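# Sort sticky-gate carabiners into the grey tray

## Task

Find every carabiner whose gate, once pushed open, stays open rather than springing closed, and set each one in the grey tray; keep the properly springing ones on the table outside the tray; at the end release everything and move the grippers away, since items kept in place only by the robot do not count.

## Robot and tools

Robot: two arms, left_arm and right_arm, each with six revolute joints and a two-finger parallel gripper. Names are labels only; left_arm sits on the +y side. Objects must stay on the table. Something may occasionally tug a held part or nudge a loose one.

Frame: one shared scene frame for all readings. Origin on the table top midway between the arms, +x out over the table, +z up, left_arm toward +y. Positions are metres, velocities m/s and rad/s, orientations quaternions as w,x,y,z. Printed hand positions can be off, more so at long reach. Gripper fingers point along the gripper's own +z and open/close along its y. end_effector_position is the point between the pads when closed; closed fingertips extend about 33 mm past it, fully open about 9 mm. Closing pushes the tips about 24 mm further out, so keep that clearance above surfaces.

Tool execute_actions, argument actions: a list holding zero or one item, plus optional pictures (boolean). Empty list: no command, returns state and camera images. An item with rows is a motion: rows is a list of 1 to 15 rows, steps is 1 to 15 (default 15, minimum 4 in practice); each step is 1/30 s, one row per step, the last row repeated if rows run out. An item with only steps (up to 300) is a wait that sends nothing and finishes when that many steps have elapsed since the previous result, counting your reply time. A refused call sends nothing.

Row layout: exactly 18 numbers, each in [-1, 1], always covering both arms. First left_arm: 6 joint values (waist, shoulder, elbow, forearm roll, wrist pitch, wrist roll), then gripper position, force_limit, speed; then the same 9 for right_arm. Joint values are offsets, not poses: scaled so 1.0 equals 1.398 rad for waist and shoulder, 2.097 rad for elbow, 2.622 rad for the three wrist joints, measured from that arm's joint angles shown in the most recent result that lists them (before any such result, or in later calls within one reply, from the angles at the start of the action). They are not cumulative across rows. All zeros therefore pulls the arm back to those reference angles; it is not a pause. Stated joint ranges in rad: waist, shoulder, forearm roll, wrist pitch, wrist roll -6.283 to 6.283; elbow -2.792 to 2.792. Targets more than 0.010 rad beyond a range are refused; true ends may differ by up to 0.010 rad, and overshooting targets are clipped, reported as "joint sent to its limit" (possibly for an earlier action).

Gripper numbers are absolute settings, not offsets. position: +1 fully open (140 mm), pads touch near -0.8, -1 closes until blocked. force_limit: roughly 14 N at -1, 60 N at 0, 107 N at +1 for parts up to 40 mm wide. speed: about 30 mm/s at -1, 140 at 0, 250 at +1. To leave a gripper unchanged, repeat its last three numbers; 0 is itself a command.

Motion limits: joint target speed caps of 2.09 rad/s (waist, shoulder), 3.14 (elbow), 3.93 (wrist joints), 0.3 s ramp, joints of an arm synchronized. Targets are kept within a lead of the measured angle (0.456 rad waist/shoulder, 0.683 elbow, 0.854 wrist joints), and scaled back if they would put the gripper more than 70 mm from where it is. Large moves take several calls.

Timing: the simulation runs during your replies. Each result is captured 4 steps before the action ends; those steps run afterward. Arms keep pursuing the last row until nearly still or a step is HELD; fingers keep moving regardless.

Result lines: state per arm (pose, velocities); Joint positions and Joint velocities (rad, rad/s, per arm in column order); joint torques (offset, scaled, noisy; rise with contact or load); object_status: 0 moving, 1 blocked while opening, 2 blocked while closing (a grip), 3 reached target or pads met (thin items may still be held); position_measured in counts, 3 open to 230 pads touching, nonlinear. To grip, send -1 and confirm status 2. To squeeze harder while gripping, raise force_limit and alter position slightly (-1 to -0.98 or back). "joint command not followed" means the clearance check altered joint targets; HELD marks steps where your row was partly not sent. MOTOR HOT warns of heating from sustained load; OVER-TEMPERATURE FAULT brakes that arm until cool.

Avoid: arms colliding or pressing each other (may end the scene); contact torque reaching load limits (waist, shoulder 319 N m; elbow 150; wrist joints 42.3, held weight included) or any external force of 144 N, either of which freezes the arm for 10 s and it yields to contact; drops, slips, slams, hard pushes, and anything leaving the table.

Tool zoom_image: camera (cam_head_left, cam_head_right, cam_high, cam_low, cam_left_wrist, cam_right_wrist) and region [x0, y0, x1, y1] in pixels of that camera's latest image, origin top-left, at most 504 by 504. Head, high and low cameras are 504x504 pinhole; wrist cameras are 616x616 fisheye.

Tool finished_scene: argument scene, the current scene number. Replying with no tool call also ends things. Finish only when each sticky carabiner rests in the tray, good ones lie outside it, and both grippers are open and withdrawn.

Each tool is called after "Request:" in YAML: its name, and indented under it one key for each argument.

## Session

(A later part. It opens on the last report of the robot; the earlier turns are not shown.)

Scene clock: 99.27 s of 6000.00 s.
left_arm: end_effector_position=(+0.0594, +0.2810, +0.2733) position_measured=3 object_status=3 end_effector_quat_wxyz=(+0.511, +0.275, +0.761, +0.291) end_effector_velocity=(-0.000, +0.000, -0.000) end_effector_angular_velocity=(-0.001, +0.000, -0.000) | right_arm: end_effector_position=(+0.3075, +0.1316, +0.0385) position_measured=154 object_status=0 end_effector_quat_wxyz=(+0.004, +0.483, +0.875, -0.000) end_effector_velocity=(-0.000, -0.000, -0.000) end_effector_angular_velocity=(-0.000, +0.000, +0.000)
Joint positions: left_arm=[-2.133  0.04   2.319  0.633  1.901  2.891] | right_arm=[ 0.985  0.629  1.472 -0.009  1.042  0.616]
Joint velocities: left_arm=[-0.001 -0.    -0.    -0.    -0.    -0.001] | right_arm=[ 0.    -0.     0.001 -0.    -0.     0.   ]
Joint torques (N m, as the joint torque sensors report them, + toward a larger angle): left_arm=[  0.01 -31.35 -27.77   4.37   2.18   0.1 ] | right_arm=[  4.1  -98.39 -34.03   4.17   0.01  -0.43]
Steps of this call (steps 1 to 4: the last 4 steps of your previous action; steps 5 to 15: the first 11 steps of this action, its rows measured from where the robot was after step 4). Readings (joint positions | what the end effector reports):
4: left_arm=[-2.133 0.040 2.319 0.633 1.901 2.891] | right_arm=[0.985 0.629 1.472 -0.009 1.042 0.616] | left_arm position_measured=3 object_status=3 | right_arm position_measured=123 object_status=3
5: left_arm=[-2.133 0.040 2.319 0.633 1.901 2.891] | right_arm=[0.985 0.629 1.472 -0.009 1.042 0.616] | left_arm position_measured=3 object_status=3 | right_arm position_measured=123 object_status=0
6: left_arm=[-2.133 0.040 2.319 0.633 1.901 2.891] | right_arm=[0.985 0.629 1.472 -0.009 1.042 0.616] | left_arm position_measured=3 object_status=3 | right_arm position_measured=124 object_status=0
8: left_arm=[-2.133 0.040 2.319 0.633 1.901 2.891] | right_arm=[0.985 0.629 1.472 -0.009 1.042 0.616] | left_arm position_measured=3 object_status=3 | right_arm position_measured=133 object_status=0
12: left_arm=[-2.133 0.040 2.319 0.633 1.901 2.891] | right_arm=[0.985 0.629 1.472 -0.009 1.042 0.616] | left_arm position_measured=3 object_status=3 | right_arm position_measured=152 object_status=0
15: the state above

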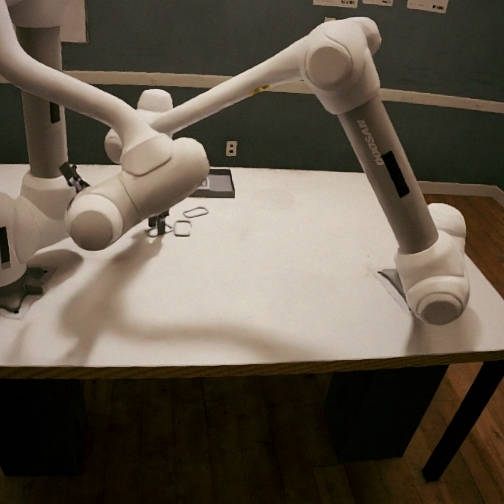

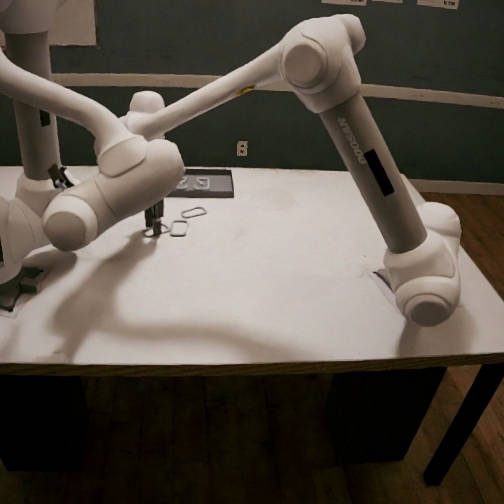

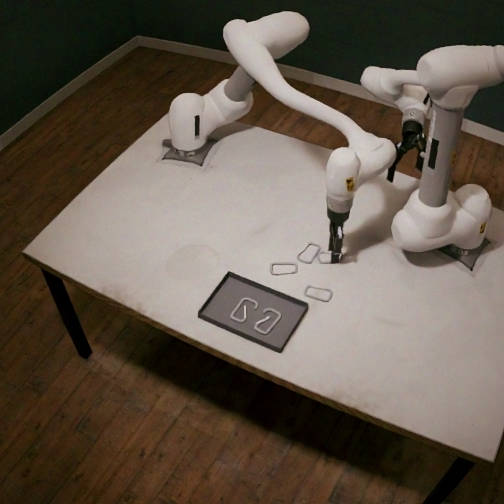

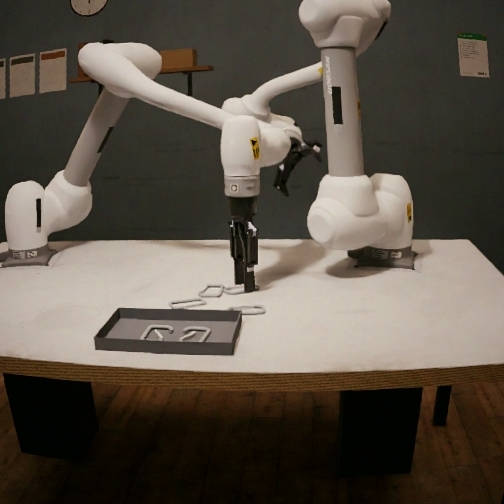

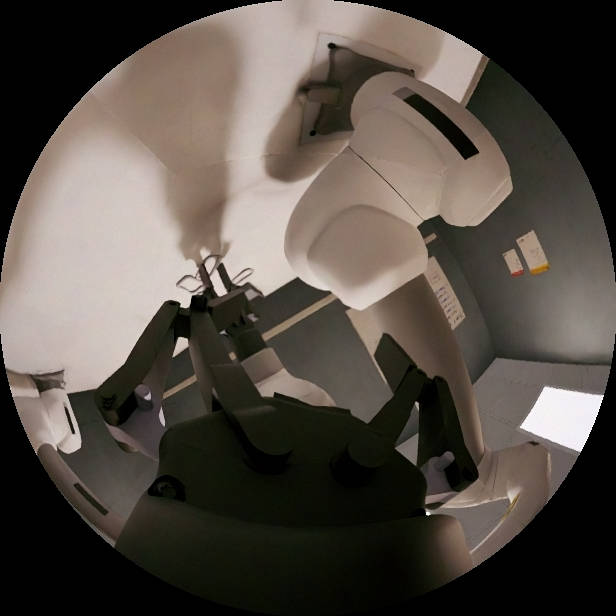

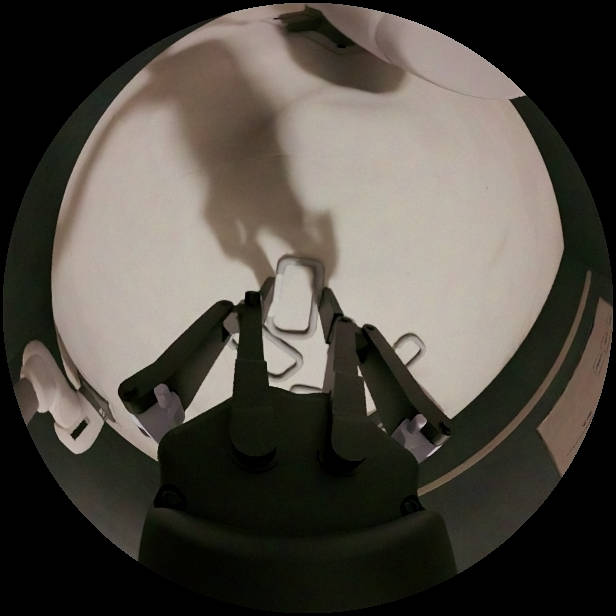

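Request:
execute_actions:
  actions:
    - {"rows":[[0,0,0,0,0,0,1,0,0,-0.0023,-0.0017,0.0017,0,-0.0005,-0.0012,-0.17,-0.6,0]],"steps":12}

Request:
execute_actions:
  actions:
    - {"rows":[[0,0,0,0,0,0,1,0,0,0,0,0,0,0,0,-0.4,-0.6,-0.8]],"steps":15}

Request:
execute_actions:
  actions:
    - {"steps":15}
  pictures: true

Request:
zoom_image:
  camera: "cam_right_wrist"
  region: [220,220,400,380]

Scene clock: 99.73 s of 6000.00 s.
left_arm: end_effector_position=(+0.0594, +0.2810, +0.2733) position_measured=3 object_status=3 end_effector_quat_wxyz=(+0.511, +0.275, +0.761, +0.291) end_effector_velocity=(-0.000, -0.000, -0.000) end_effector_angular_velocity=(+0.000, -0.001, -0.001) | right_arm: end_effector_position=(+0.3092, +0.1295, +0.0386) position_measured=150 object_status=0 end_effector_quat_wxyz=(+0.004, +0.483, +0.875, -0.000) end_effector_velocity=(+0.002, -0.001, +0.002) end_effector_angular_velocity=(+0.002, -0.002, +0.000)
Joint positions: left_arm=[-2.133  0.04   2.319  0.633  1.901  2.891] | right_arm=[ 0.982  0.627  1.475 -0.009  1.041  0.613]
Joint velocities: left_arm=[-0.001  0.001 -0.     0.     0.    -0.001] | right_arm=[-0.003 -0.004  0.002 -0.001 -0.001 -0.003]
Joint torques (N m, as the joint torque sensors report them, + toward a larger angle): left_arm=[ -1.04 -31.39 -27.64   4.3    2.26   0.1 ] | right_arm=[  2.5  -99.32 -34.91   3.8    0.13  -0.69]
Steps of this call (steps 1 to 4: the last 4 steps of your previous action; steps 5 to 6: the robot went on to your last target; steps 7 to 14: the first 8 steps of this action). Readings (joint positions | what the end effector reports):
7: left_arm=[-2.133 0.040 2.319 0.633 1.901 2.891] | right_arm=[0.985 0.629 1.472 -0.009 1.042 0.616] | left_arm position_measured=3 object_status=3 | right_arm position_measured=154 object_status=0
8: left_arm=[-2.133 0.040 2.319 0.633 1.901 2.891] | right_arm=[0.984 0.629 1.473 -0.009 1.042 0.616] | left_arm position_measured=3 object_status=3 | right_arm position_measured=153 object_status=0
10: left_arm=[-2.133 0.040 2.319 0.633 1.901 2.891] | right_arm=[0.983 0.628 1.474 -0.009 1.041 0.614] | left_arm position_measured=3 object_status=3 | right_arm position_measured=150 object_status=0
14: the state above

Scene clock: 100.23 s of 6000.00 s.
left_arm: end_effector_position=(+0.0594, +0.2810, +0.2733) position_measured=3 object_status=3 end_effector_quat_wxyz=(+0.511, +0.275, +0.761, +0.291) end_effector_velocity=(+0.000, -0.000, -0.000) end_effector_angular_velocity=(+0.001, -0.002, +0.001) | right_arm: end_effector_position=(+0.3094, +0.1294, +0.0389) position_measured=163 object_status=0 end_effector_quat_wxyz=(+0.004, +0.483, +0.875, -0.000) end_effector_velocity=(+0.000, -0.000, +0.000) end_effector_angular_velocity=(-0.000, -0.000, -0.000)
Joint positions: left_arm=[-2.133  0.04   2.319  0.633  1.901  2.891] | right_arm=[ 0.982  0.627  1.475 -0.009  1.041  0.613]
Joint velocities: left_arm=[ 0.001  0.002  0.     0.001  0.    -0.   ] | right_arm=[-0.    -0.001  0.    -0.     0.     0.001]
Joint torques (N m, as the joint torque sensors report them, + toward a larger angle): left_arm=[ -0.1  -31.16 -28.07   4.38   2.12   0.03] | right_arm=[  4.18 -85.79 -26.07   4.42   0.55  -0.23]
Steps of this call (steps 1 to 4: the last 4 steps of your previous action; steps 5 to 15: the first 11 steps of this action, its rows measured from where the robot was after step 4). Readings (joint positions | what the end effector reports):
4: left_arm=[-2.133 0.040 2.319 0.633 1.901 2.891] | right_arm=[0.982 0.627 1.475 -0.009 1.041 0.613] | left_arm position_measured=3 object_status=3 | right_arm position_measured=150 object_status=0
5: left_arm=[-2.133 0.040 2.319 0.633 1.901 2.891] | right_arm=[0.982 0.627 1.475 -0.009 1.041 0.613] | left_arm position_measured=3 object_status=3 | right_arm position_measured=150 object_status=0
6: left_arm=[-2.133 0.040 2.319 0.633 1.901 2.891] | right_arm=[0.982 0.627 1.475 -0.009 1.041 0.613] | left_arm position_measured=3 object_status=3 | right_arm position_measured=151 object_status=0
8: left_arm=[-2.133 0.040 2.319 0.633 1.901 2.891] | right_arm=[0.982 0.627 1.475 -0.009 1.041 0.613] | left_arm position_measured=3 object_status=3 | right_arm position_measured=157 object_status=0
12: left_arm=[-2.133 0.040 2.319 0.633 1.901 2.891] | right_arm=[0.982 0.627 1.475 -0.009 1.041 0.613] | left_arm position_measured=3 object_status=3 | right_arm position_measured=163 object_status=0
15: the state above

Scene clock: 100.73 s of 6000.00 s.
left_arm: end_effector_position=(+0.0594, +0.2810, +0.2733) position_measured=3 object_status=3 end_effector_quat_wxyz=(+0.511, +0.275, +0.761, +0.291) end_effector_velocity=(-0.001, -0.000, -0.000) end_effector_angular_velocity=(-0.000, -0.001, -0.001) | right_arm: end_effector_position=(+0.3094, +0.1294, +0.0389) position_measured=163 object_status=2 end_effector_quat_wxyz=(+0.004, +0.483, +0.875, -0.000) end_effector_velocity=(+0.000, +0.000, +0.002) end_effector_angular_velocity=(+0.002, -0.002, +0.001)
Joint positions: left_arm=[-2.133  0.04   2.319  0.633  1.901  2.891] | right_arm=[ 0.982  0.627  1.475 -0.009  1.041  0.613]
Joint velocities: left_arm=[-0.002  0.001  0.    -0.     0.    -0.001] | right_arm=[-0.    -0.002 -0.    -0.001 -0.    -0.   ]
Joint torques (N m, as the joint torque sensors report them, + toward a larger angle): left_arm=[ -0.47 -31.17 -27.87   4.51   2.27   0.06] | right_arm=[  4.54 -84.78 -26.17   4.56   0.62  -0.09]
Kept back: nothing.
Steps of this call (steps 1 to 4: the last 4 steps of your previous action; steps 5 to 15: the robot went on to your last target). Readings (joint positions | what the end effector reports):
1: left_arm=[-2.133 0.040 2.319 0.633 1.901 2.891] | right_arm=[0.982 0.627 1.475 -0.009 1.041 0.613] | left_arm position_measured=3 object_status=3 | right_arm position_measured=163 object_status=0
2: left_arm=[-2.133 0.040 2.319 0.633 1.901 2.891] | right_arm=[0.982 0.627 1.475 -0.009 1.041 0.613] | left_arm position_measured=3 object_status=3 | right_arm position_measured=163 object_status=0
4: left_arm=[-2.133 0.040 2.319 0.633 1.901 2.891] | right_arm=[0.982 0.627 1.475 -0.009 1.041 0.613] | left_arm position_measured=3 object_status=3 | right_arm position_measured=163 object_status=2
8: left_arm=[-2.133 0.040 2.319 0.633 1.901 2.891] | right_arm=[0.982 0.627 1.475 -0.009 1.041 0.613] | left_arm position_measured=3 object_status=3 | right_arm position_measured=163 object_status=2
15: the state above
All arms were judged still, so your last target was given up. Only a new action makes them travel on or press farther. Fingers that are still opening or closing keep moving.

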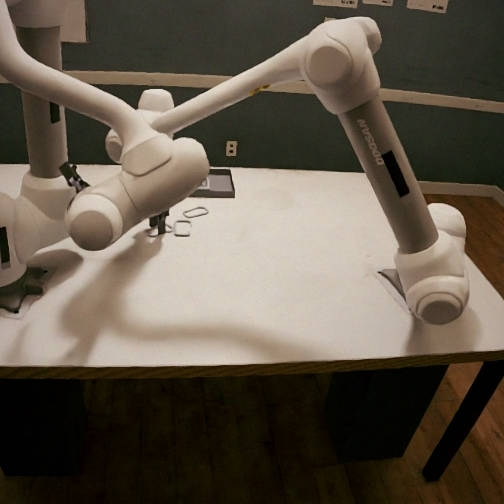

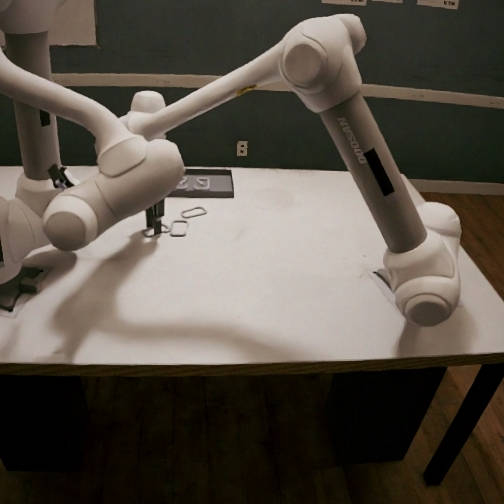

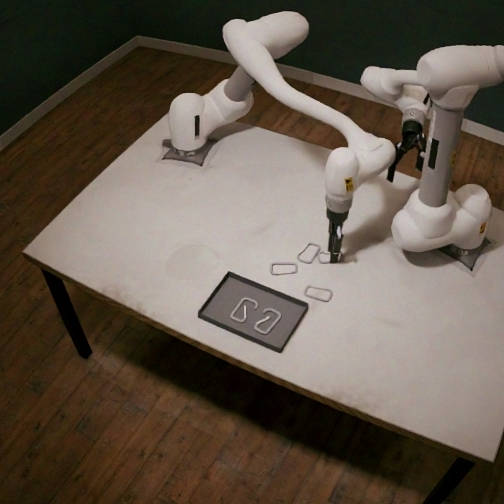

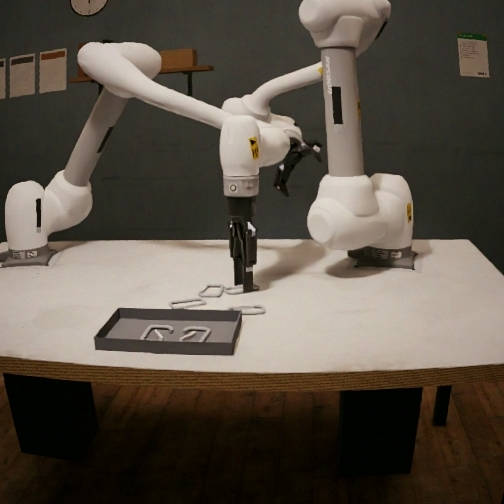

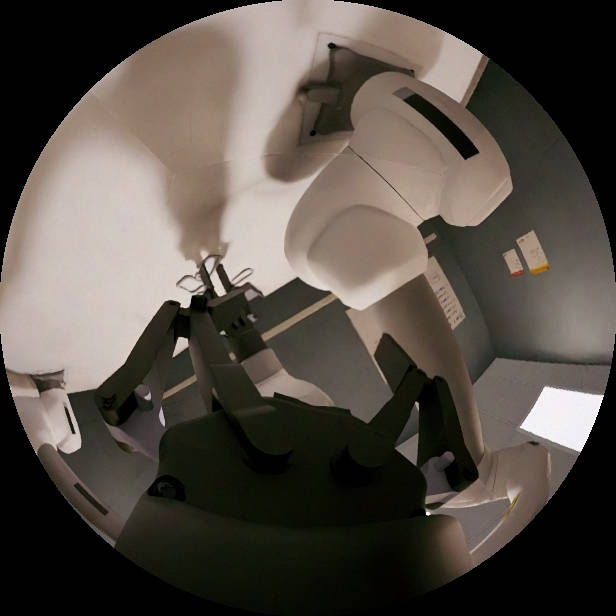

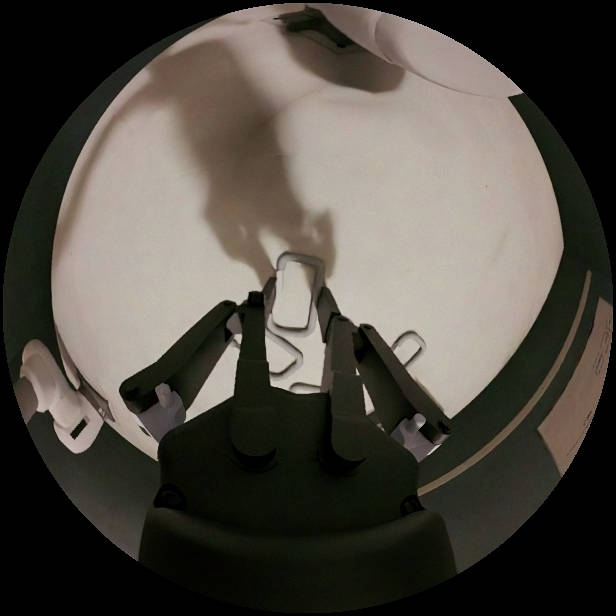

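Region (220, 220, 400, 380) of cam_right_wrist's 616x616 image, scaled by 2.800, with more detail than that image has.

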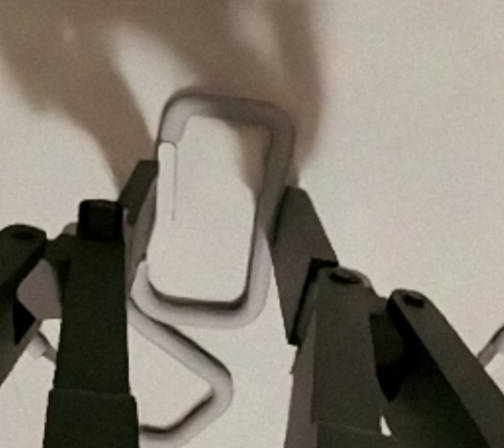

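Hinge at top, gate moving. Tips on table; raise in small steps.

Request:
execute_actions:
  actions:
    - {"rows":[[0,0,0,0,0,0,1,0,0,0,-0.0003,-0.0002,0,0.0003,0,-0.42,-0.6,-0.9]],"steps":15}

Request:
execute_actions:
  actions:
    - {"rows":[[0,0,0,0,0,0,1,0,0,0,-0.0003,-0.0002,0,0.0003,0,-0.44,-0.6,-0.9]],"steps":15}

Request:
execute_actions:
  actions:
    - {"rows":[[0,0,0,0,0,0,1,0,0,0,-0.0003,-0.0002,0,0.0003,0,-0.46,-0.6,-0.9]],"steps":15}
  pictures: true

Request:
zoom_image:
  camera: "cam_right_wrist"
  region: [220,220,400,380]

Scene clock: 101.27 s of 6000.00 s.
left_arm: end_effector_position=(+0.0594, +0.2810, +0.2733) position_measured=3 object_status=3 end_effector_quat_wxyz=(+0.511, +0.275, +0.761, +0.291) end_effector_velocity=(-0.000, -0.000, +0.000) end_effector_angular_velocity=(-0.003, -0.001, -0.001) | right_arm: end_effector_position=(+0.3094, +0.1294, +0.0393) position_measured=164 object_status=0 end_effector_quat_wxyz=(+0.004, +0.483, +0.875, -0.000) end_effector_velocity=(+0.000, +0.000, +0.002) end_effector_angular_velocity=(+0.002, -0.001, +0.000)
Joint positions: left_arm=[-2.133  0.04   2.319  0.633  1.901  2.891] | right_arm=[ 0.982  0.627  1.475 -0.009  1.041  0.613]
Joint velocities: left_arm=[-0.001 -0.    -0.     0.001 -0.    -0.002] | right_arm=[-0.    -0.002 -0.    -0.     0.    -0.   ]
Joint torques (N m, as the joint torque sensors report them, + toward a larger angle): left_arm=[ -0.88 -31.29 -27.65   4.39   2.19   0.11] | right_arm=[  2.98 -87.19 -26.75   3.91   0.52  -0.31]
Steps of this call (steps 1 to 5: nothing new was sent; steps 6 to 16: the first 11 steps of this action). Readings (joint positions | what the end effector reports):
6: left_arm=[-2.133 0.040 2.319 0.633 1.901 2.891] | right_arm=[0.982 0.627 1.475 -0.009 1.041 0.613] | left_arm position_measured=3 object_status=3 | right_arm position_measured=163 object_status=0
7: left_arm=[-2.133 0.040 2.319 0.633 1.901 2.891] | right_arm=[0.982 0.627 1.475 -0.009 1.041 0.613] | left_arm position_measured=3 object_status=3 | right_arm position_measured=163 object_status=0
9: left_arm=[-2.133 0.040 2.319 0.633 1.901 2.891] | right_arm=[0.982 0.627 1.475 -0.009 1.041 0.613] | left_arm position_measured=3 object_status=3 | right_arm position_measured=163 object_status=0
13: left_arm=[-2.133 0.040 2.319 0.633 1.901 2.891] | right_arm=[0.982 0.627 1.475 -0.009 1.041 0.613] | left_arm position_measured=3 object_status=3 | right_arm position_measured=163 object_status=0
16: the state above

Scene clock: 101.77 s of 6000.00 s.
left_arm: end_effector_position=(+0.0594, +0.2810, +0.2733) position_measured=3 object_status=3 end_effector_quat_wxyz=(+0.511, +0.275, +0.761, +0.291) end_effector_velocity=(-0.000, -0.000, -0.000) end_effector_angular_velocity=(+0.001, -0.002, -0.000) | right_arm: end_effector_position=(+0.3094, +0.1295, +0.0400) position_measured=166 object_status=2 end_effector_quat_wxyz=(+0.004, +0.483, +0.875, -0.000) end_effector_velocity=(+0.000, +0.000, +0.001) end_effector_angular_velocity=(+0.001, -0.001, +0.000)
Joint positions: left_arm=[-2.133  0.04   2.319  0.633  1.901  2.891] | right_arm=[ 0.982  0.626  1.475 -0.009  1.042  0.613]
Joint velocities: left_arm=[-0.     0.002  0.     0.     0.    -0.   ] | right_arm=[ 0.    -0.001 -0.    -0.001  0.     0.001]
Joint torques (N m, as the joint torque sensors report them, + toward a larger angle): left_arm=[  0.48 -30.86 -27.99   4.36   2.28   0.06] | right_arm=[  0.54 -79.94 -23.47   3.09   0.08  -0.11]
Steps of this call (steps 1 to 4: the last 4 steps of your previous action; steps 5 to 15: the first 11 steps of this action, its rows measured from where the robot was after step 4). Readings (joint positions | what the end effector reports):
4: left_arm=[-2.133 0.040 2.319 0.633 1.901 2.891] | right_arm=[0.982 0.626 1.475 -0.009 1.041 0.613] | left_arm position_measured=3 object_status=3 | right_arm position_measured=164 object_status=0
5: left_arm=[-2.133 0.040 2.319 0.633 1.901 2.891] | right_arm=[0.982 0.626 1.475 -0.009 1.041 0.613] | left_arm position_measured=3 object_status=3 | right_arm position_measured=164 object_status=0
6: left_arm=[-2.133 0.040 2.319 0.633 1.901 2.891] | right_arm=[0.982 0.626 1.475 -0.009 1.042 0.613] | left_arm position_measured=3 object_status=3 | right_arm position_measured=164 object_status=0
8: left_arm=[-2.133 0.040 2.319 0.633 1.901 2.891] | right_arm=[0.982 0.626 1.475 -0.009 1.042 0.613] | left_arm position_measured=3 object_status=3 | right_arm position_measured=165 object_status=0
12: left_arm=[-2.133 0.040 2.319 0.633 1.901 2.891] | right_arm=[0.982 0.626 1.475 -0.009 1.042 0.613] | left_arm position_measured=3 object_status=3 | right_arm position_measured=166 object_status=0
15: the state above

Scene clock: 102.27 s of 6000.00 s.
left_arm: end_effector_position=(+0.0594, +0.2810, +0.2733) position_measured=3 object_status=3 end_effector_quat_wxyz=(+0.511, +0.275, +0.761, +0.291) end_effector_velocity=(-0.000, -0.000, -0.000) end_effector_angular_velocity=(+0.001, -0.000, -0.001) | right_arm: end_effector_position=(+0.3095, +0.1295, +0.0406) position_measured=177 object_status=0 end_effector_quat_wxyz=(+0.004, +0.483, +0.875, +0.000) end_effector_velocity=(-0.000, +0.000, -0.001) end_effector_angular_velocity=(-0.001, +0.000, +0.000)
Joint positions: left_arm=[-2.133  0.04   2.319  0.633  1.901  2.891] | right_arm=[ 0.982  0.625  1.474 -0.009  1.043  0.613]
Joint velocities: left_arm=[-0.001  0.001 -0.     0.    -0.     0.   ] | right_arm=[ 0.     0.001 -0.001 -0.     0.    -0.   ]
Joint torques (N m, as the joint torque sensors report them, + toward a larger angle): left_arm=[  0.41 -30.66 -27.79   4.3    2.24   0.04] | right_arm=[ -4.95 -62.72 -18.02   1.81  -1.41  -0.16]
Steps of this call (steps 1 to 4: the last 4 steps of your previous action; steps 5 to 15: the first 11 steps of this action, its rows measured from where the robot was after step 4). Readings (joint positions | what the end effector reports):
4: left_arm=[-2.133 0.040 2.319 0.633 1.901 2.891] | right_arm=[0.982 0.626 1.475 -0.009 1.042 0.613] | left_arm position_measured=3 object_status=3 | right_arm position_measured=166 object_status=2
5: left_arm=[-2.133 0.040 2.319 0.633 1.901 2.891] | right_arm=[0.982 0.626 1.475 -0.009 1.042 0.613] | left_arm position_measured=3 object_status=3 | right_arm position_measured=166 object_status=0
6: left_arm=[-2.133 0.040 2.319 0.633 1.901 2.891] | right_arm=[0.982 0.626 1.474 -0.009 1.042 0.613] | left_arm position_measured=3 object_status=3 | right_arm position_measured=166 object_status=0
8: left_arm=[-2.133 0.040 2.319 0.633 1.901 2.891] | right_arm=[0.982 0.626 1.474 -0.009 1.043 0.613] | left_arm position_measured=3 object_status=3 | right_arm position_measured=168 object_status=0
12: left_arm=[-2.133 0.040 2.319 0.633 1.901 2.891] | right_arm=[0.982 0.625 1.474 -0.009 1.043 0.613] | left_arm position_measured=3 object_status=3 | right_arm position_measured=177 object_status=0
15: the state above

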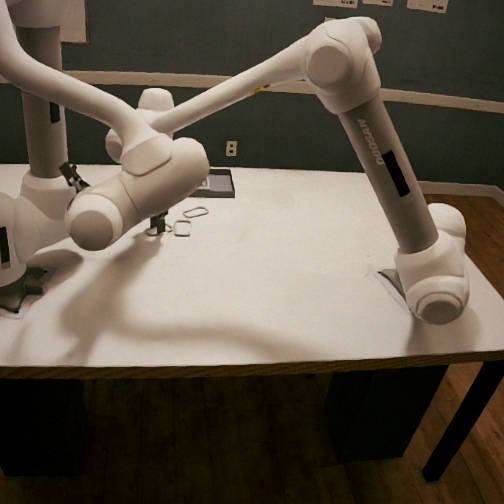

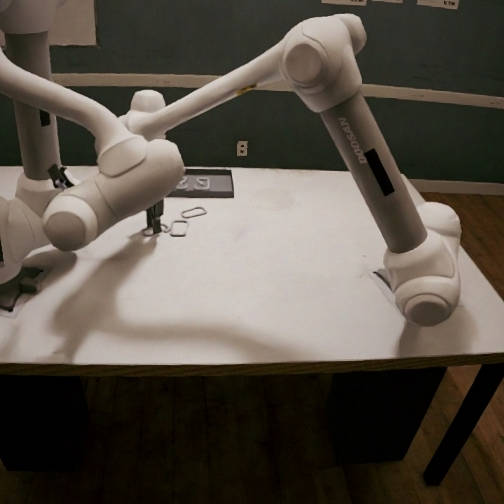

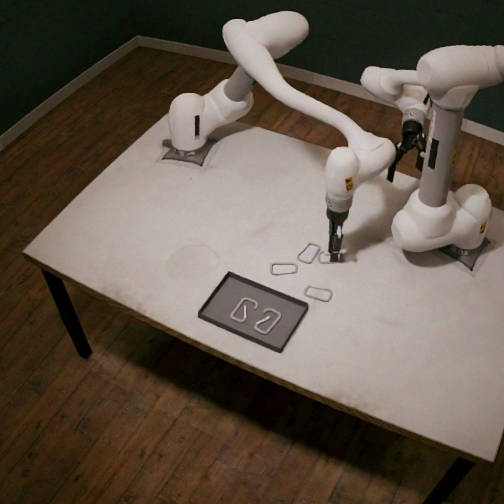

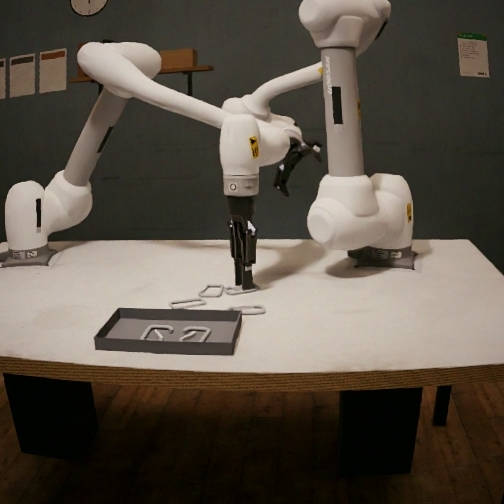

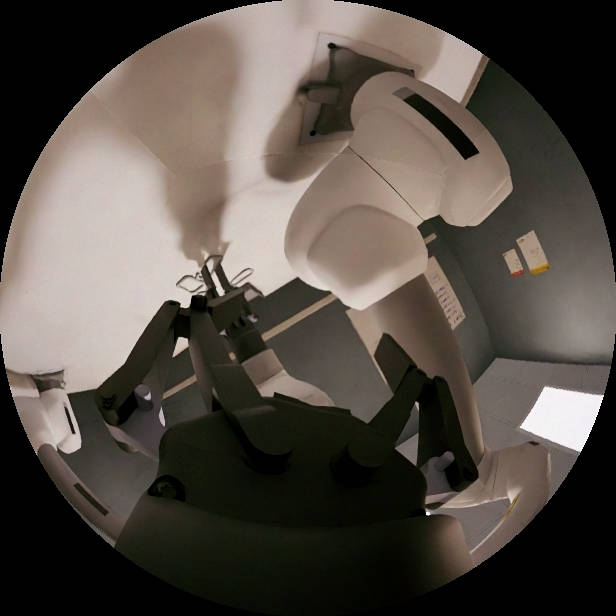

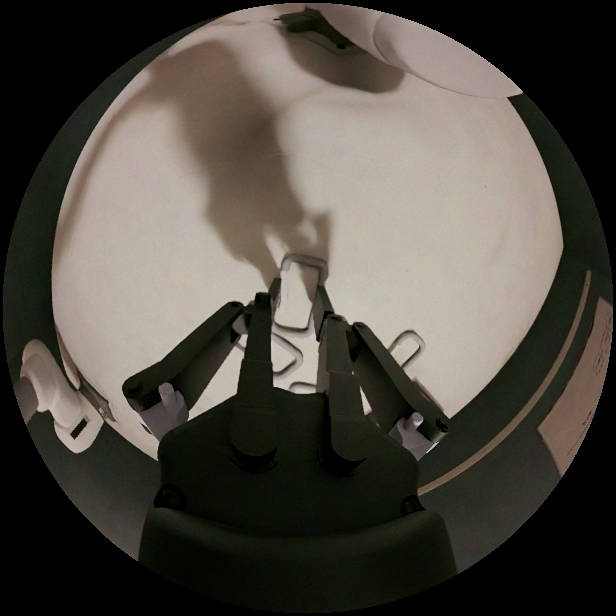

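Region (220, 220, 400, 380) of cam_right_wrist's 616x616 image, scaled by 2.800, with more detail than that image has.

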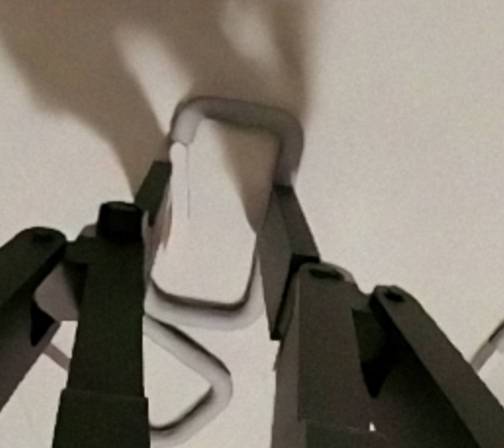

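Request:
execute_actions:
  actions:
    - {"rows":[[0,0,0,0,0,0,1,0,0,0,0,0,0,0,0,0.0,-0.6,0],[0,0,0,0,0,0,1,0,0,0,0,0,0,0,0,0.0,-0.6,0],[0,0,0,0,0,0,1,0,0,0,0,0,0,0,0,0.0,-0.6,0],[0,0,0,0,0,0,1,0,0,0,0,0,0,0,0,0.0,-0.6,0],[0,0,0,0,0,0,1,0,0,0,0,0,0,0,0,0.0,-0.6,0],[0,0,0,0,0,0,1,0,0,0,0,0,0,0,0,0.0,-0.6,0],[0,0,0,0,0,0,1,0,0,0.0037,0.0038,-0.0019,0,-0.0004,0.002,0.0,-0.6,0]],"steps":15}

Request:
execute_actions:
  actions:
    - {"steps":8}
  pictures: true

Request:
zoom_image:
  camera: "cam_right_wrist"
  region: [220,220,400,380]

Scene clock: 103.00 s of 6000.00 s.
left_arm: end_effector_position=(+0.0594, +0.2810, +0.2733) position_measured=3 object_status=3 end_effector_quat_wxyz=(+0.511, +0.275, +0.761, +0.291) end_effector_velocity=(-0.001, -0.000, -0.000) end_effector_angular_velocity=(+0.002, -0.000, -0.001) | right_arm: end_effector_position=(+0.3070, +0.1323, +0.0384) position_measured=129 object_status=0 end_effector_quat_wxyz=(+0.004, +0.483, +0.875, -0.000) end_effector_velocity=(-0.008, +0.011, -0.006) end_effector_angular_velocity=(+0.003, -0.001, -0.001)
Joint positions: left_arm=[-2.133  0.04   2.319  0.633  1.901  2.891] | right_arm=[ 0.986  0.63   1.471 -0.009  1.042  0.617]
Joint velocities: left_arm=[-0.001  0.001 -0.    -0.001 -0.     0.001] | right_arm=[ 0.014  0.013 -0.011  0.    -0.005  0.015]
Joint torques (N m, as the joint torque sensors report them, + toward a larger angle): left_arm=[ -0.22 -31.   -27.77   4.45   2.19  -0.01] | right_arm=[  3.24 -98.5  -33.51   3.75  -0.22  -0.73]
Steps of this call (steps 1 to 4: the last 4 steps of your previous action; steps 5 to 11: the robot went on to your last target; steps 12 to 22: the first 11 steps of this action). Readings (joint positions | what the end effector reports):
12: left_arm=[-2.133 0.040 2.319 0.633 1.901 2.891] | right_arm=[0.982 0.625 1.474 -0.009 1.043 0.613] | left_arm position_measured=3 object_status=3 | right_arm position_measured=177 object_status=0
13: left_arm=[-2.133 0.040 2.319 0.633 1.901 2.891] | right_arm=[0.982 0.625 1.474 -0.009 1.043 0.613] | left_arm position_measured=3 object_status=3 | right_arm position_measured=177 object_status=0
15: left_arm=[-2.133 0.040 2.319 0.633 1.901 2.891] | right_arm=[0.982 0.626 1.475 -0.009 1.043 0.613] | left_arm position_measured=3 object_status=3 | right_arm position_measured=159 object_status=0
19: left_arm=[-2.133 0.040 2.319 0.633 1.901 2.891] | right_arm=[0.983 0.627 1.473 -0.009 1.043 0.614] | left_arm position_measured=3 object_status=3 | right_arm position_measured=131 object_status=0
22: the state above

Scene clock: 103.27 s of 6000.00 s.
left_arm: end_effector_position=(+0.0594, +0.2810, +0.2733) position_measured=3 object_status=3 end_effector_quat_wxyz=(+0.511, +0.275, +0.761, +0.291) end_effector_velocity=(+0.000, -0.000, +0.000) end_effector_angular_velocity=(+0.001, -0.000, -0.001) | right_arm: end_effector_position=(+0.3063, +0.1331, +0.0381) position_measured=129 object_status=3 end_effector_quat_wxyz=(+0.004, +0.483, +0.875, -0.000) end_effector_velocity=(-0.000, +0.000, -0.001) end_effector_angular_velocity=(-0.001, -0.000, +0.001)
Joint positions: left_arm=[-2.133  0.04   2.319  0.633  1.901  2.891] | right_arm=[ 0.987  0.631  1.47  -0.009  1.042  0.618]
Joint velocities: left_arm=[ 0.     0.    -0.     0.001  0.     0.001] | right_arm=[ 0.001  0.001 -0.    -0.     0.    -0.   ]
Joint torques (N m, as the joint torque sensors report them, + toward a larger angle): left_arm=[ -0.42 -30.79 -27.72   4.44   2.26   0.07] | right_arm=[  3.31 -99.89 -34.76   3.68   0.11  -0.31]
Kept back: nothing.
Steps of this call (steps 1 to 4: the last 4 steps of your previous action; steps 5 to 8: the robot went on to your last target). Readings (joint positions | what the end effector reports):
1: left_arm=[-2.133 0.040 2.319 0.633 1.901 2.891] | right_arm=[0.986 0.630 1.471 -0.009 1.042 0.617] | left_arm position_measured=3 object_status=3 | right_arm position_measured=129 object_status=0
2: left_arm=[-2.133 0.040 2.319 0.633 1.901 2.891] | right_arm=[0.986 0.630 1.470 -0.009 1.042 0.618] | left_arm position_measured=3 object_status=3 | right_arm position_measured=129 object_status=0
4: left_arm=[-2.133 0.040 2.319 0.633 1.901 2.891] | right_arm=[0.987 0.631 1.470 -0.009 1.042 0.618] | left_arm position_measured=3 object_status=3 | right_arm position_measured=129 object_status=3
8: the state above

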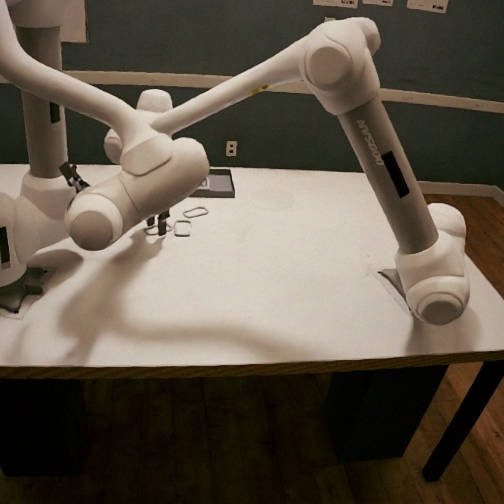

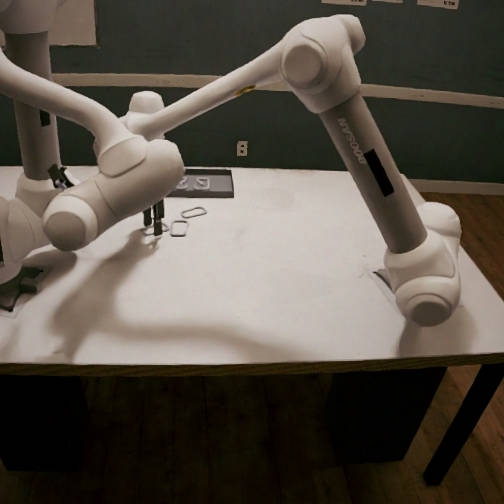

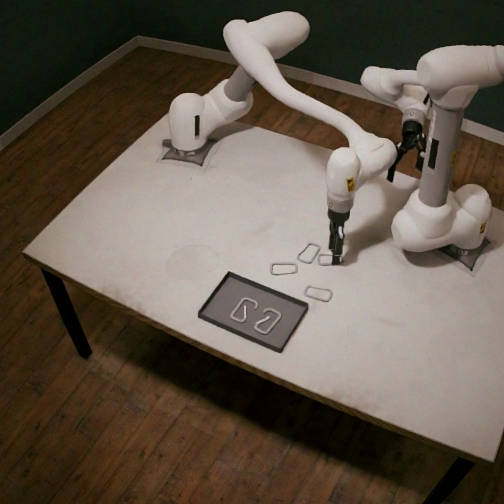

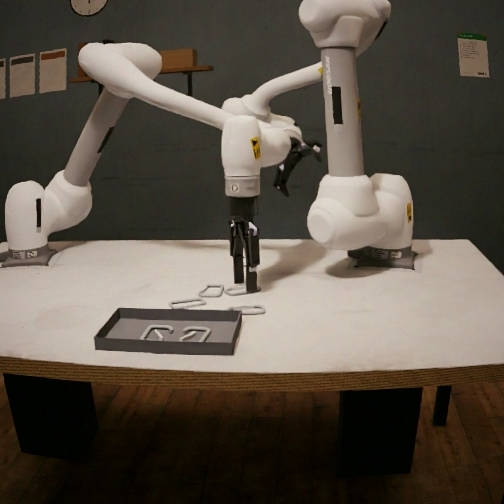

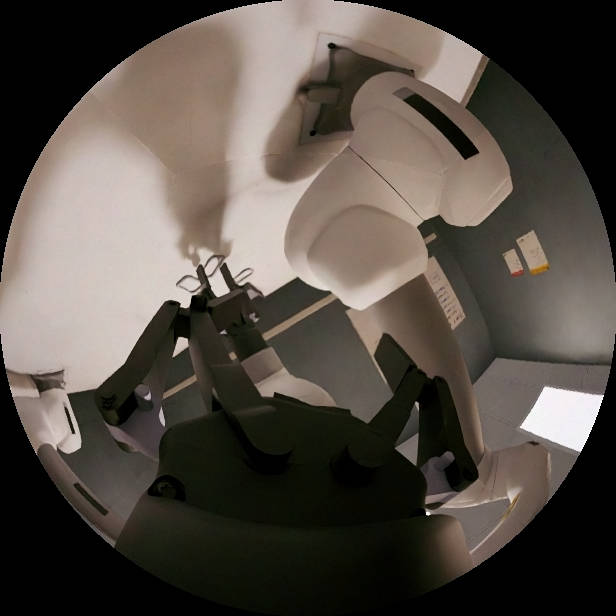

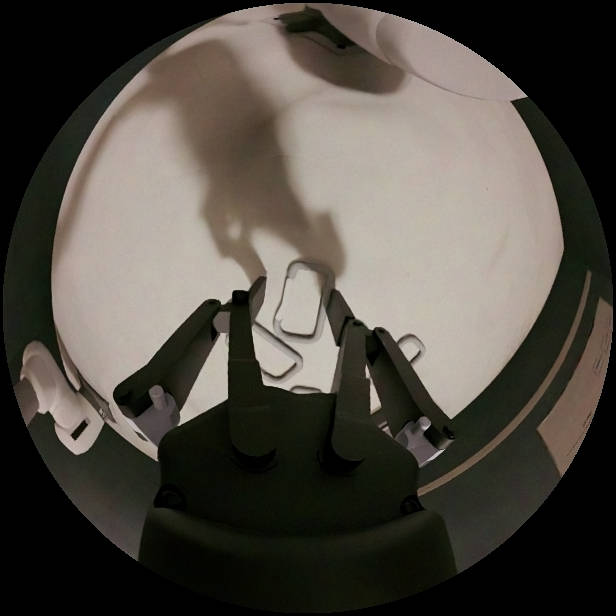

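Region (220, 220, 400, 380) of cam_right_wrist's 616x616 image, scaled by 2.800, with more detail than that image has.

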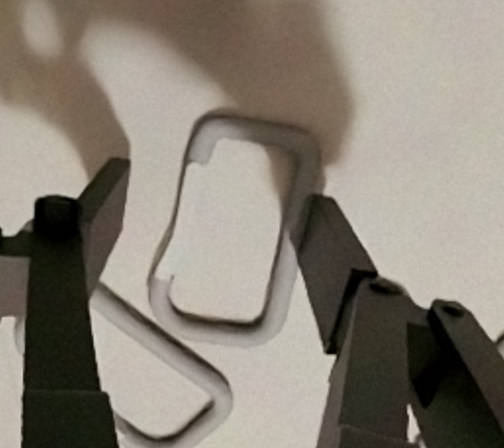

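Request:
execute_actions:
  actions:
    - {"rows":[[0,0,0,0,0,0,1,0,0,-0.0024,0.0056,-0.006,0,0.0018,-0.028,0.0,-0.6,0]],"steps":15}

Request:
execute_actions:
  actions:
    - {"rows":[[0,0,0,0,0,0,1,0,0,0,0,0,0,0,0,-0.2,-0.6,-0.5]],"steps":15}
  pictures: true

Request:
zoom_image:
  camera: "cam_right_wrist"
  region: [220,220,400,380]

Scene clock: 104.20 s of 6000.00 s.
left_arm: end_effector_position=(+0.0594, +0.2810, +0.2733) position_measured=3 object_status=3 end_effector_quat_wxyz=(+0.511, +0.275, +0.761, +0.291) end_effector_velocity=(+0.000, +0.000, +0.000) end_effector_angular_velocity=(-0.002, +0.001, +0.001) | right_arm: end_effector_position=(+0.3108, +0.1369, +0.0375) position_measured=129 object_status=3 end_effector_quat_wxyz=(+0.004, +0.453, +0.892, -0.000) end_effector_velocity=(+0.002, +0.000, +0.000) end_effector_angular_velocity=(+0.000, -0.001, +0.009)
Joint positions: left_arm=[-2.133  0.04   2.319  0.633  1.901  2.891] | right_arm=[ 0.984  0.638  1.458 -0.009  1.046  0.545]
Joint velocities: left_arm=[ 0.    -0.002  0.    -0.     0.    -0.001] | right_arm=[-0.002  0.001 -0.001 -0.001  0.    -0.01 ]
Joint torques (N m, as the joint torque sensors report them, + toward a larger angle): left_arm=[ -1.18 -30.6  -27.65   4.4    2.34   0.15] | right_arm=[   4.33 -101.04  -34.92    3.79    0.05   -0.62]
Steps of this call (steps 1 to 15: the robot went on to your last target; steps 16 to 17: nothing new was sent; steps 18 to 28: the first 11 steps of this action). Readings (joint positions | what the end effector reports):
18: left_arm=[-2.133 0.040 2.319 0.633 1.901 2.891] | right_arm=[0.987 0.631 1.470 -0.009 1.042 0.618] | left_arm position_measured=3 object_status=3 | right_arm position_measured=129 object_status=3
19: left_arm=[-2.133 0.040 2.319 0.633 1.901 2.891] | right_arm=[0.987 0.631 1.469 -0.009 1.042 0.612] | left_arm position_measured=3 object_status=3 | right_arm position_measured=129 object_status=3
21: left_arm=[-2.133 0.040 2.319 0.633 1.901 2.891] | right_arm=[0.985 0.635 1.463 -0.009 1.044 0.575] | left_arm position_measured=3 object_status=3 | right_arm position_measured=129 object_status=3
25: left_arm=[-2.133 0.040 2.319 0.633 1.901 2.891] | right_arm=[0.984 0.638 1.458 -0.009 1.046 0.548] | left_arm position_measured=3 object_status=3 | right_arm position_measured=129 object_status=3
28: the state above

Scene clock: 104.70 s of 6000.00 s.
left_arm: end_effector_position=(+0.0594, +0.2810, +0.2733) position_measured=3 object_status=3 end_effector_quat_wxyz=(+0.511, +0.275, +0.761, +0.291) end_effector_velocity=(+0.000, -0.000, +0.000) end_effector_angular_velocity=(-0.001, +0.001, +0.000) | right_arm: end_effector_position=(+0.3110, +0.1369, +0.0375) position_measured=154 object_status=0 end_effector_quat_wxyz=(+0.004, +0.452, +0.892, -0.000) end_effector_velocity=(-0.000, -0.000, -0.001) end_effector_angular_velocity=(-0.001, +0.000, +0.000)
Joint positions: left_arm=[-2.133  0.04   2.319  0.633  1.901  2.891] | right_arm=[ 0.984  0.639  1.458 -0.009  1.047  0.545]
Joint velocities: left_arm=[ 0.    -0.001 -0.     0.    -0.    -0.   ] | right_arm=[ 0.     0.001  0.    -0.    -0.    -0.   ]
Joint torques (N m, as the joint torque sensors report them, + toward a larger angle): left_arm=[ -0.4  -31.15 -27.55   4.35   2.32   0.03] | right_arm=[  2.95 -98.91 -34.09   3.77  -0.4   -0.31]
Steps of this call (steps 1 to 4: the last 4 steps of your previous action; steps 5 to 15: the first 11 steps of this action, its rows measured from where the robot was after step 4). Readings (joint positions | what the end effector reports):
4: left_arm=[-2.133 0.040 2.319 0.633 1.901 2.891] | right_arm=[0.984 0.639 1.458 -0.009 1.047 0.545] | left_arm position_measured=3 object_status=3 | right_arm position_measured=129 object_status=3
5: left_arm=[-2.133 0.040 2.319 0.633 1.901 2.891] | right_arm=[0.984 0.639 1.458 -0.009 1.047 0.545] | left_arm position_measured=3 object_status=3 | right_arm position_measured=129 object_status=0
6: left_arm=[-2.133 0.040 2.319 0.633 1.901 2.891] | right_arm=[0.984 0.639 1.458 -0.009 1.047 0.545] | left_arm position_measured=3 object_status=3 | right_arm position_measured=130 object_status=0
8: left_arm=[-2.133 0.040 2.319 0.633 1.901 2.891] | right_arm=[0.984 0.639 1.458 -0.009 1.047 0.545] | left_arm position_measured=3 object_status=3 | right_arm position_measured=139 object_status=0
12: left_arm=[-2.133 0.040 2.319 0.633 1.901 2.891] | right_arm=[0.984 0.639 1.458 -0.009 1.047 0.545] | left_arm position_measured=3 object_status=3 | right_arm position_measured=154 object_status=0
15: the state above

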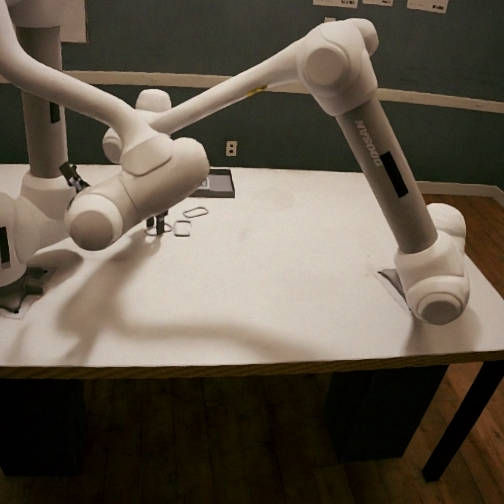

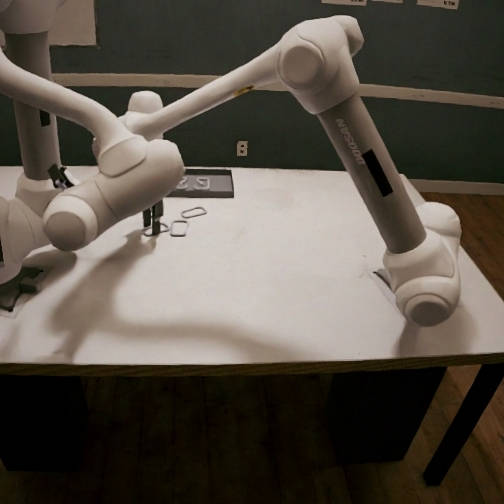

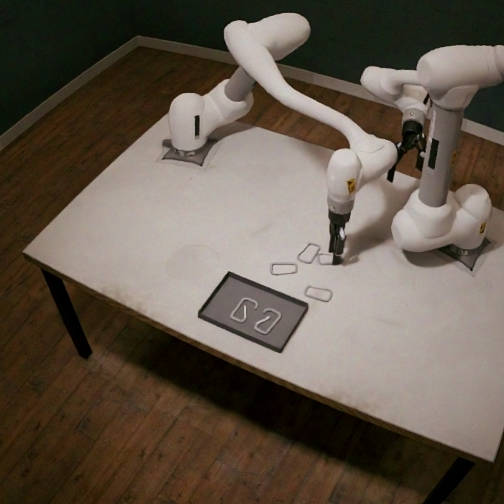

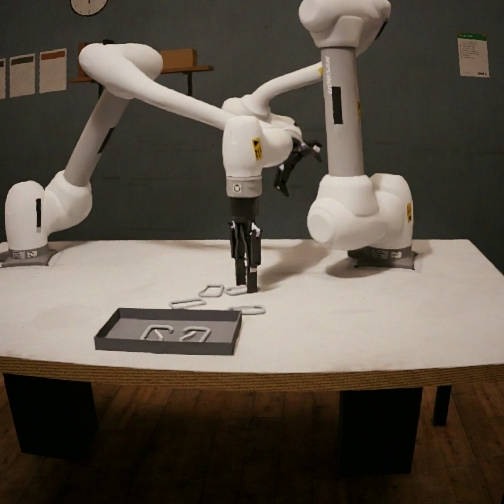

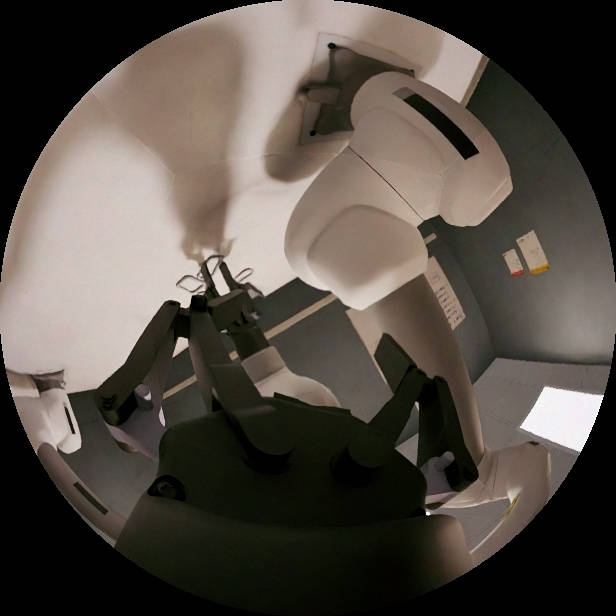

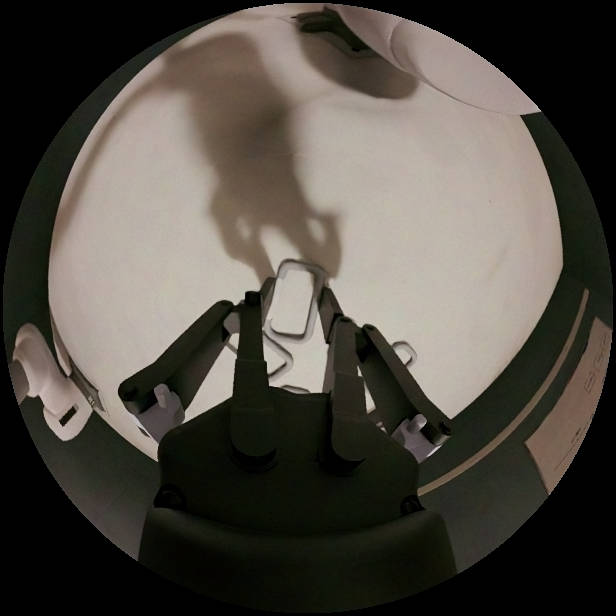

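Region (220, 220, 400, 380) of cam_right_wrist's 616x616 image, scaled by 2.800, with more detail than that image has.

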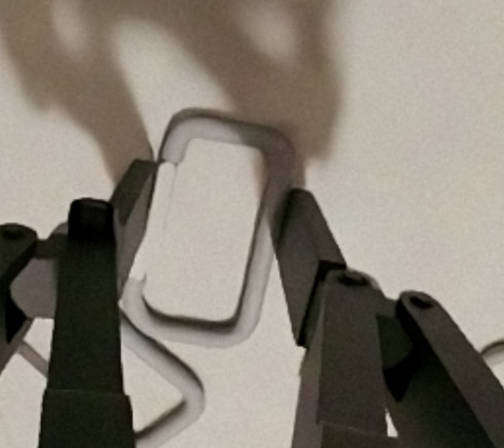

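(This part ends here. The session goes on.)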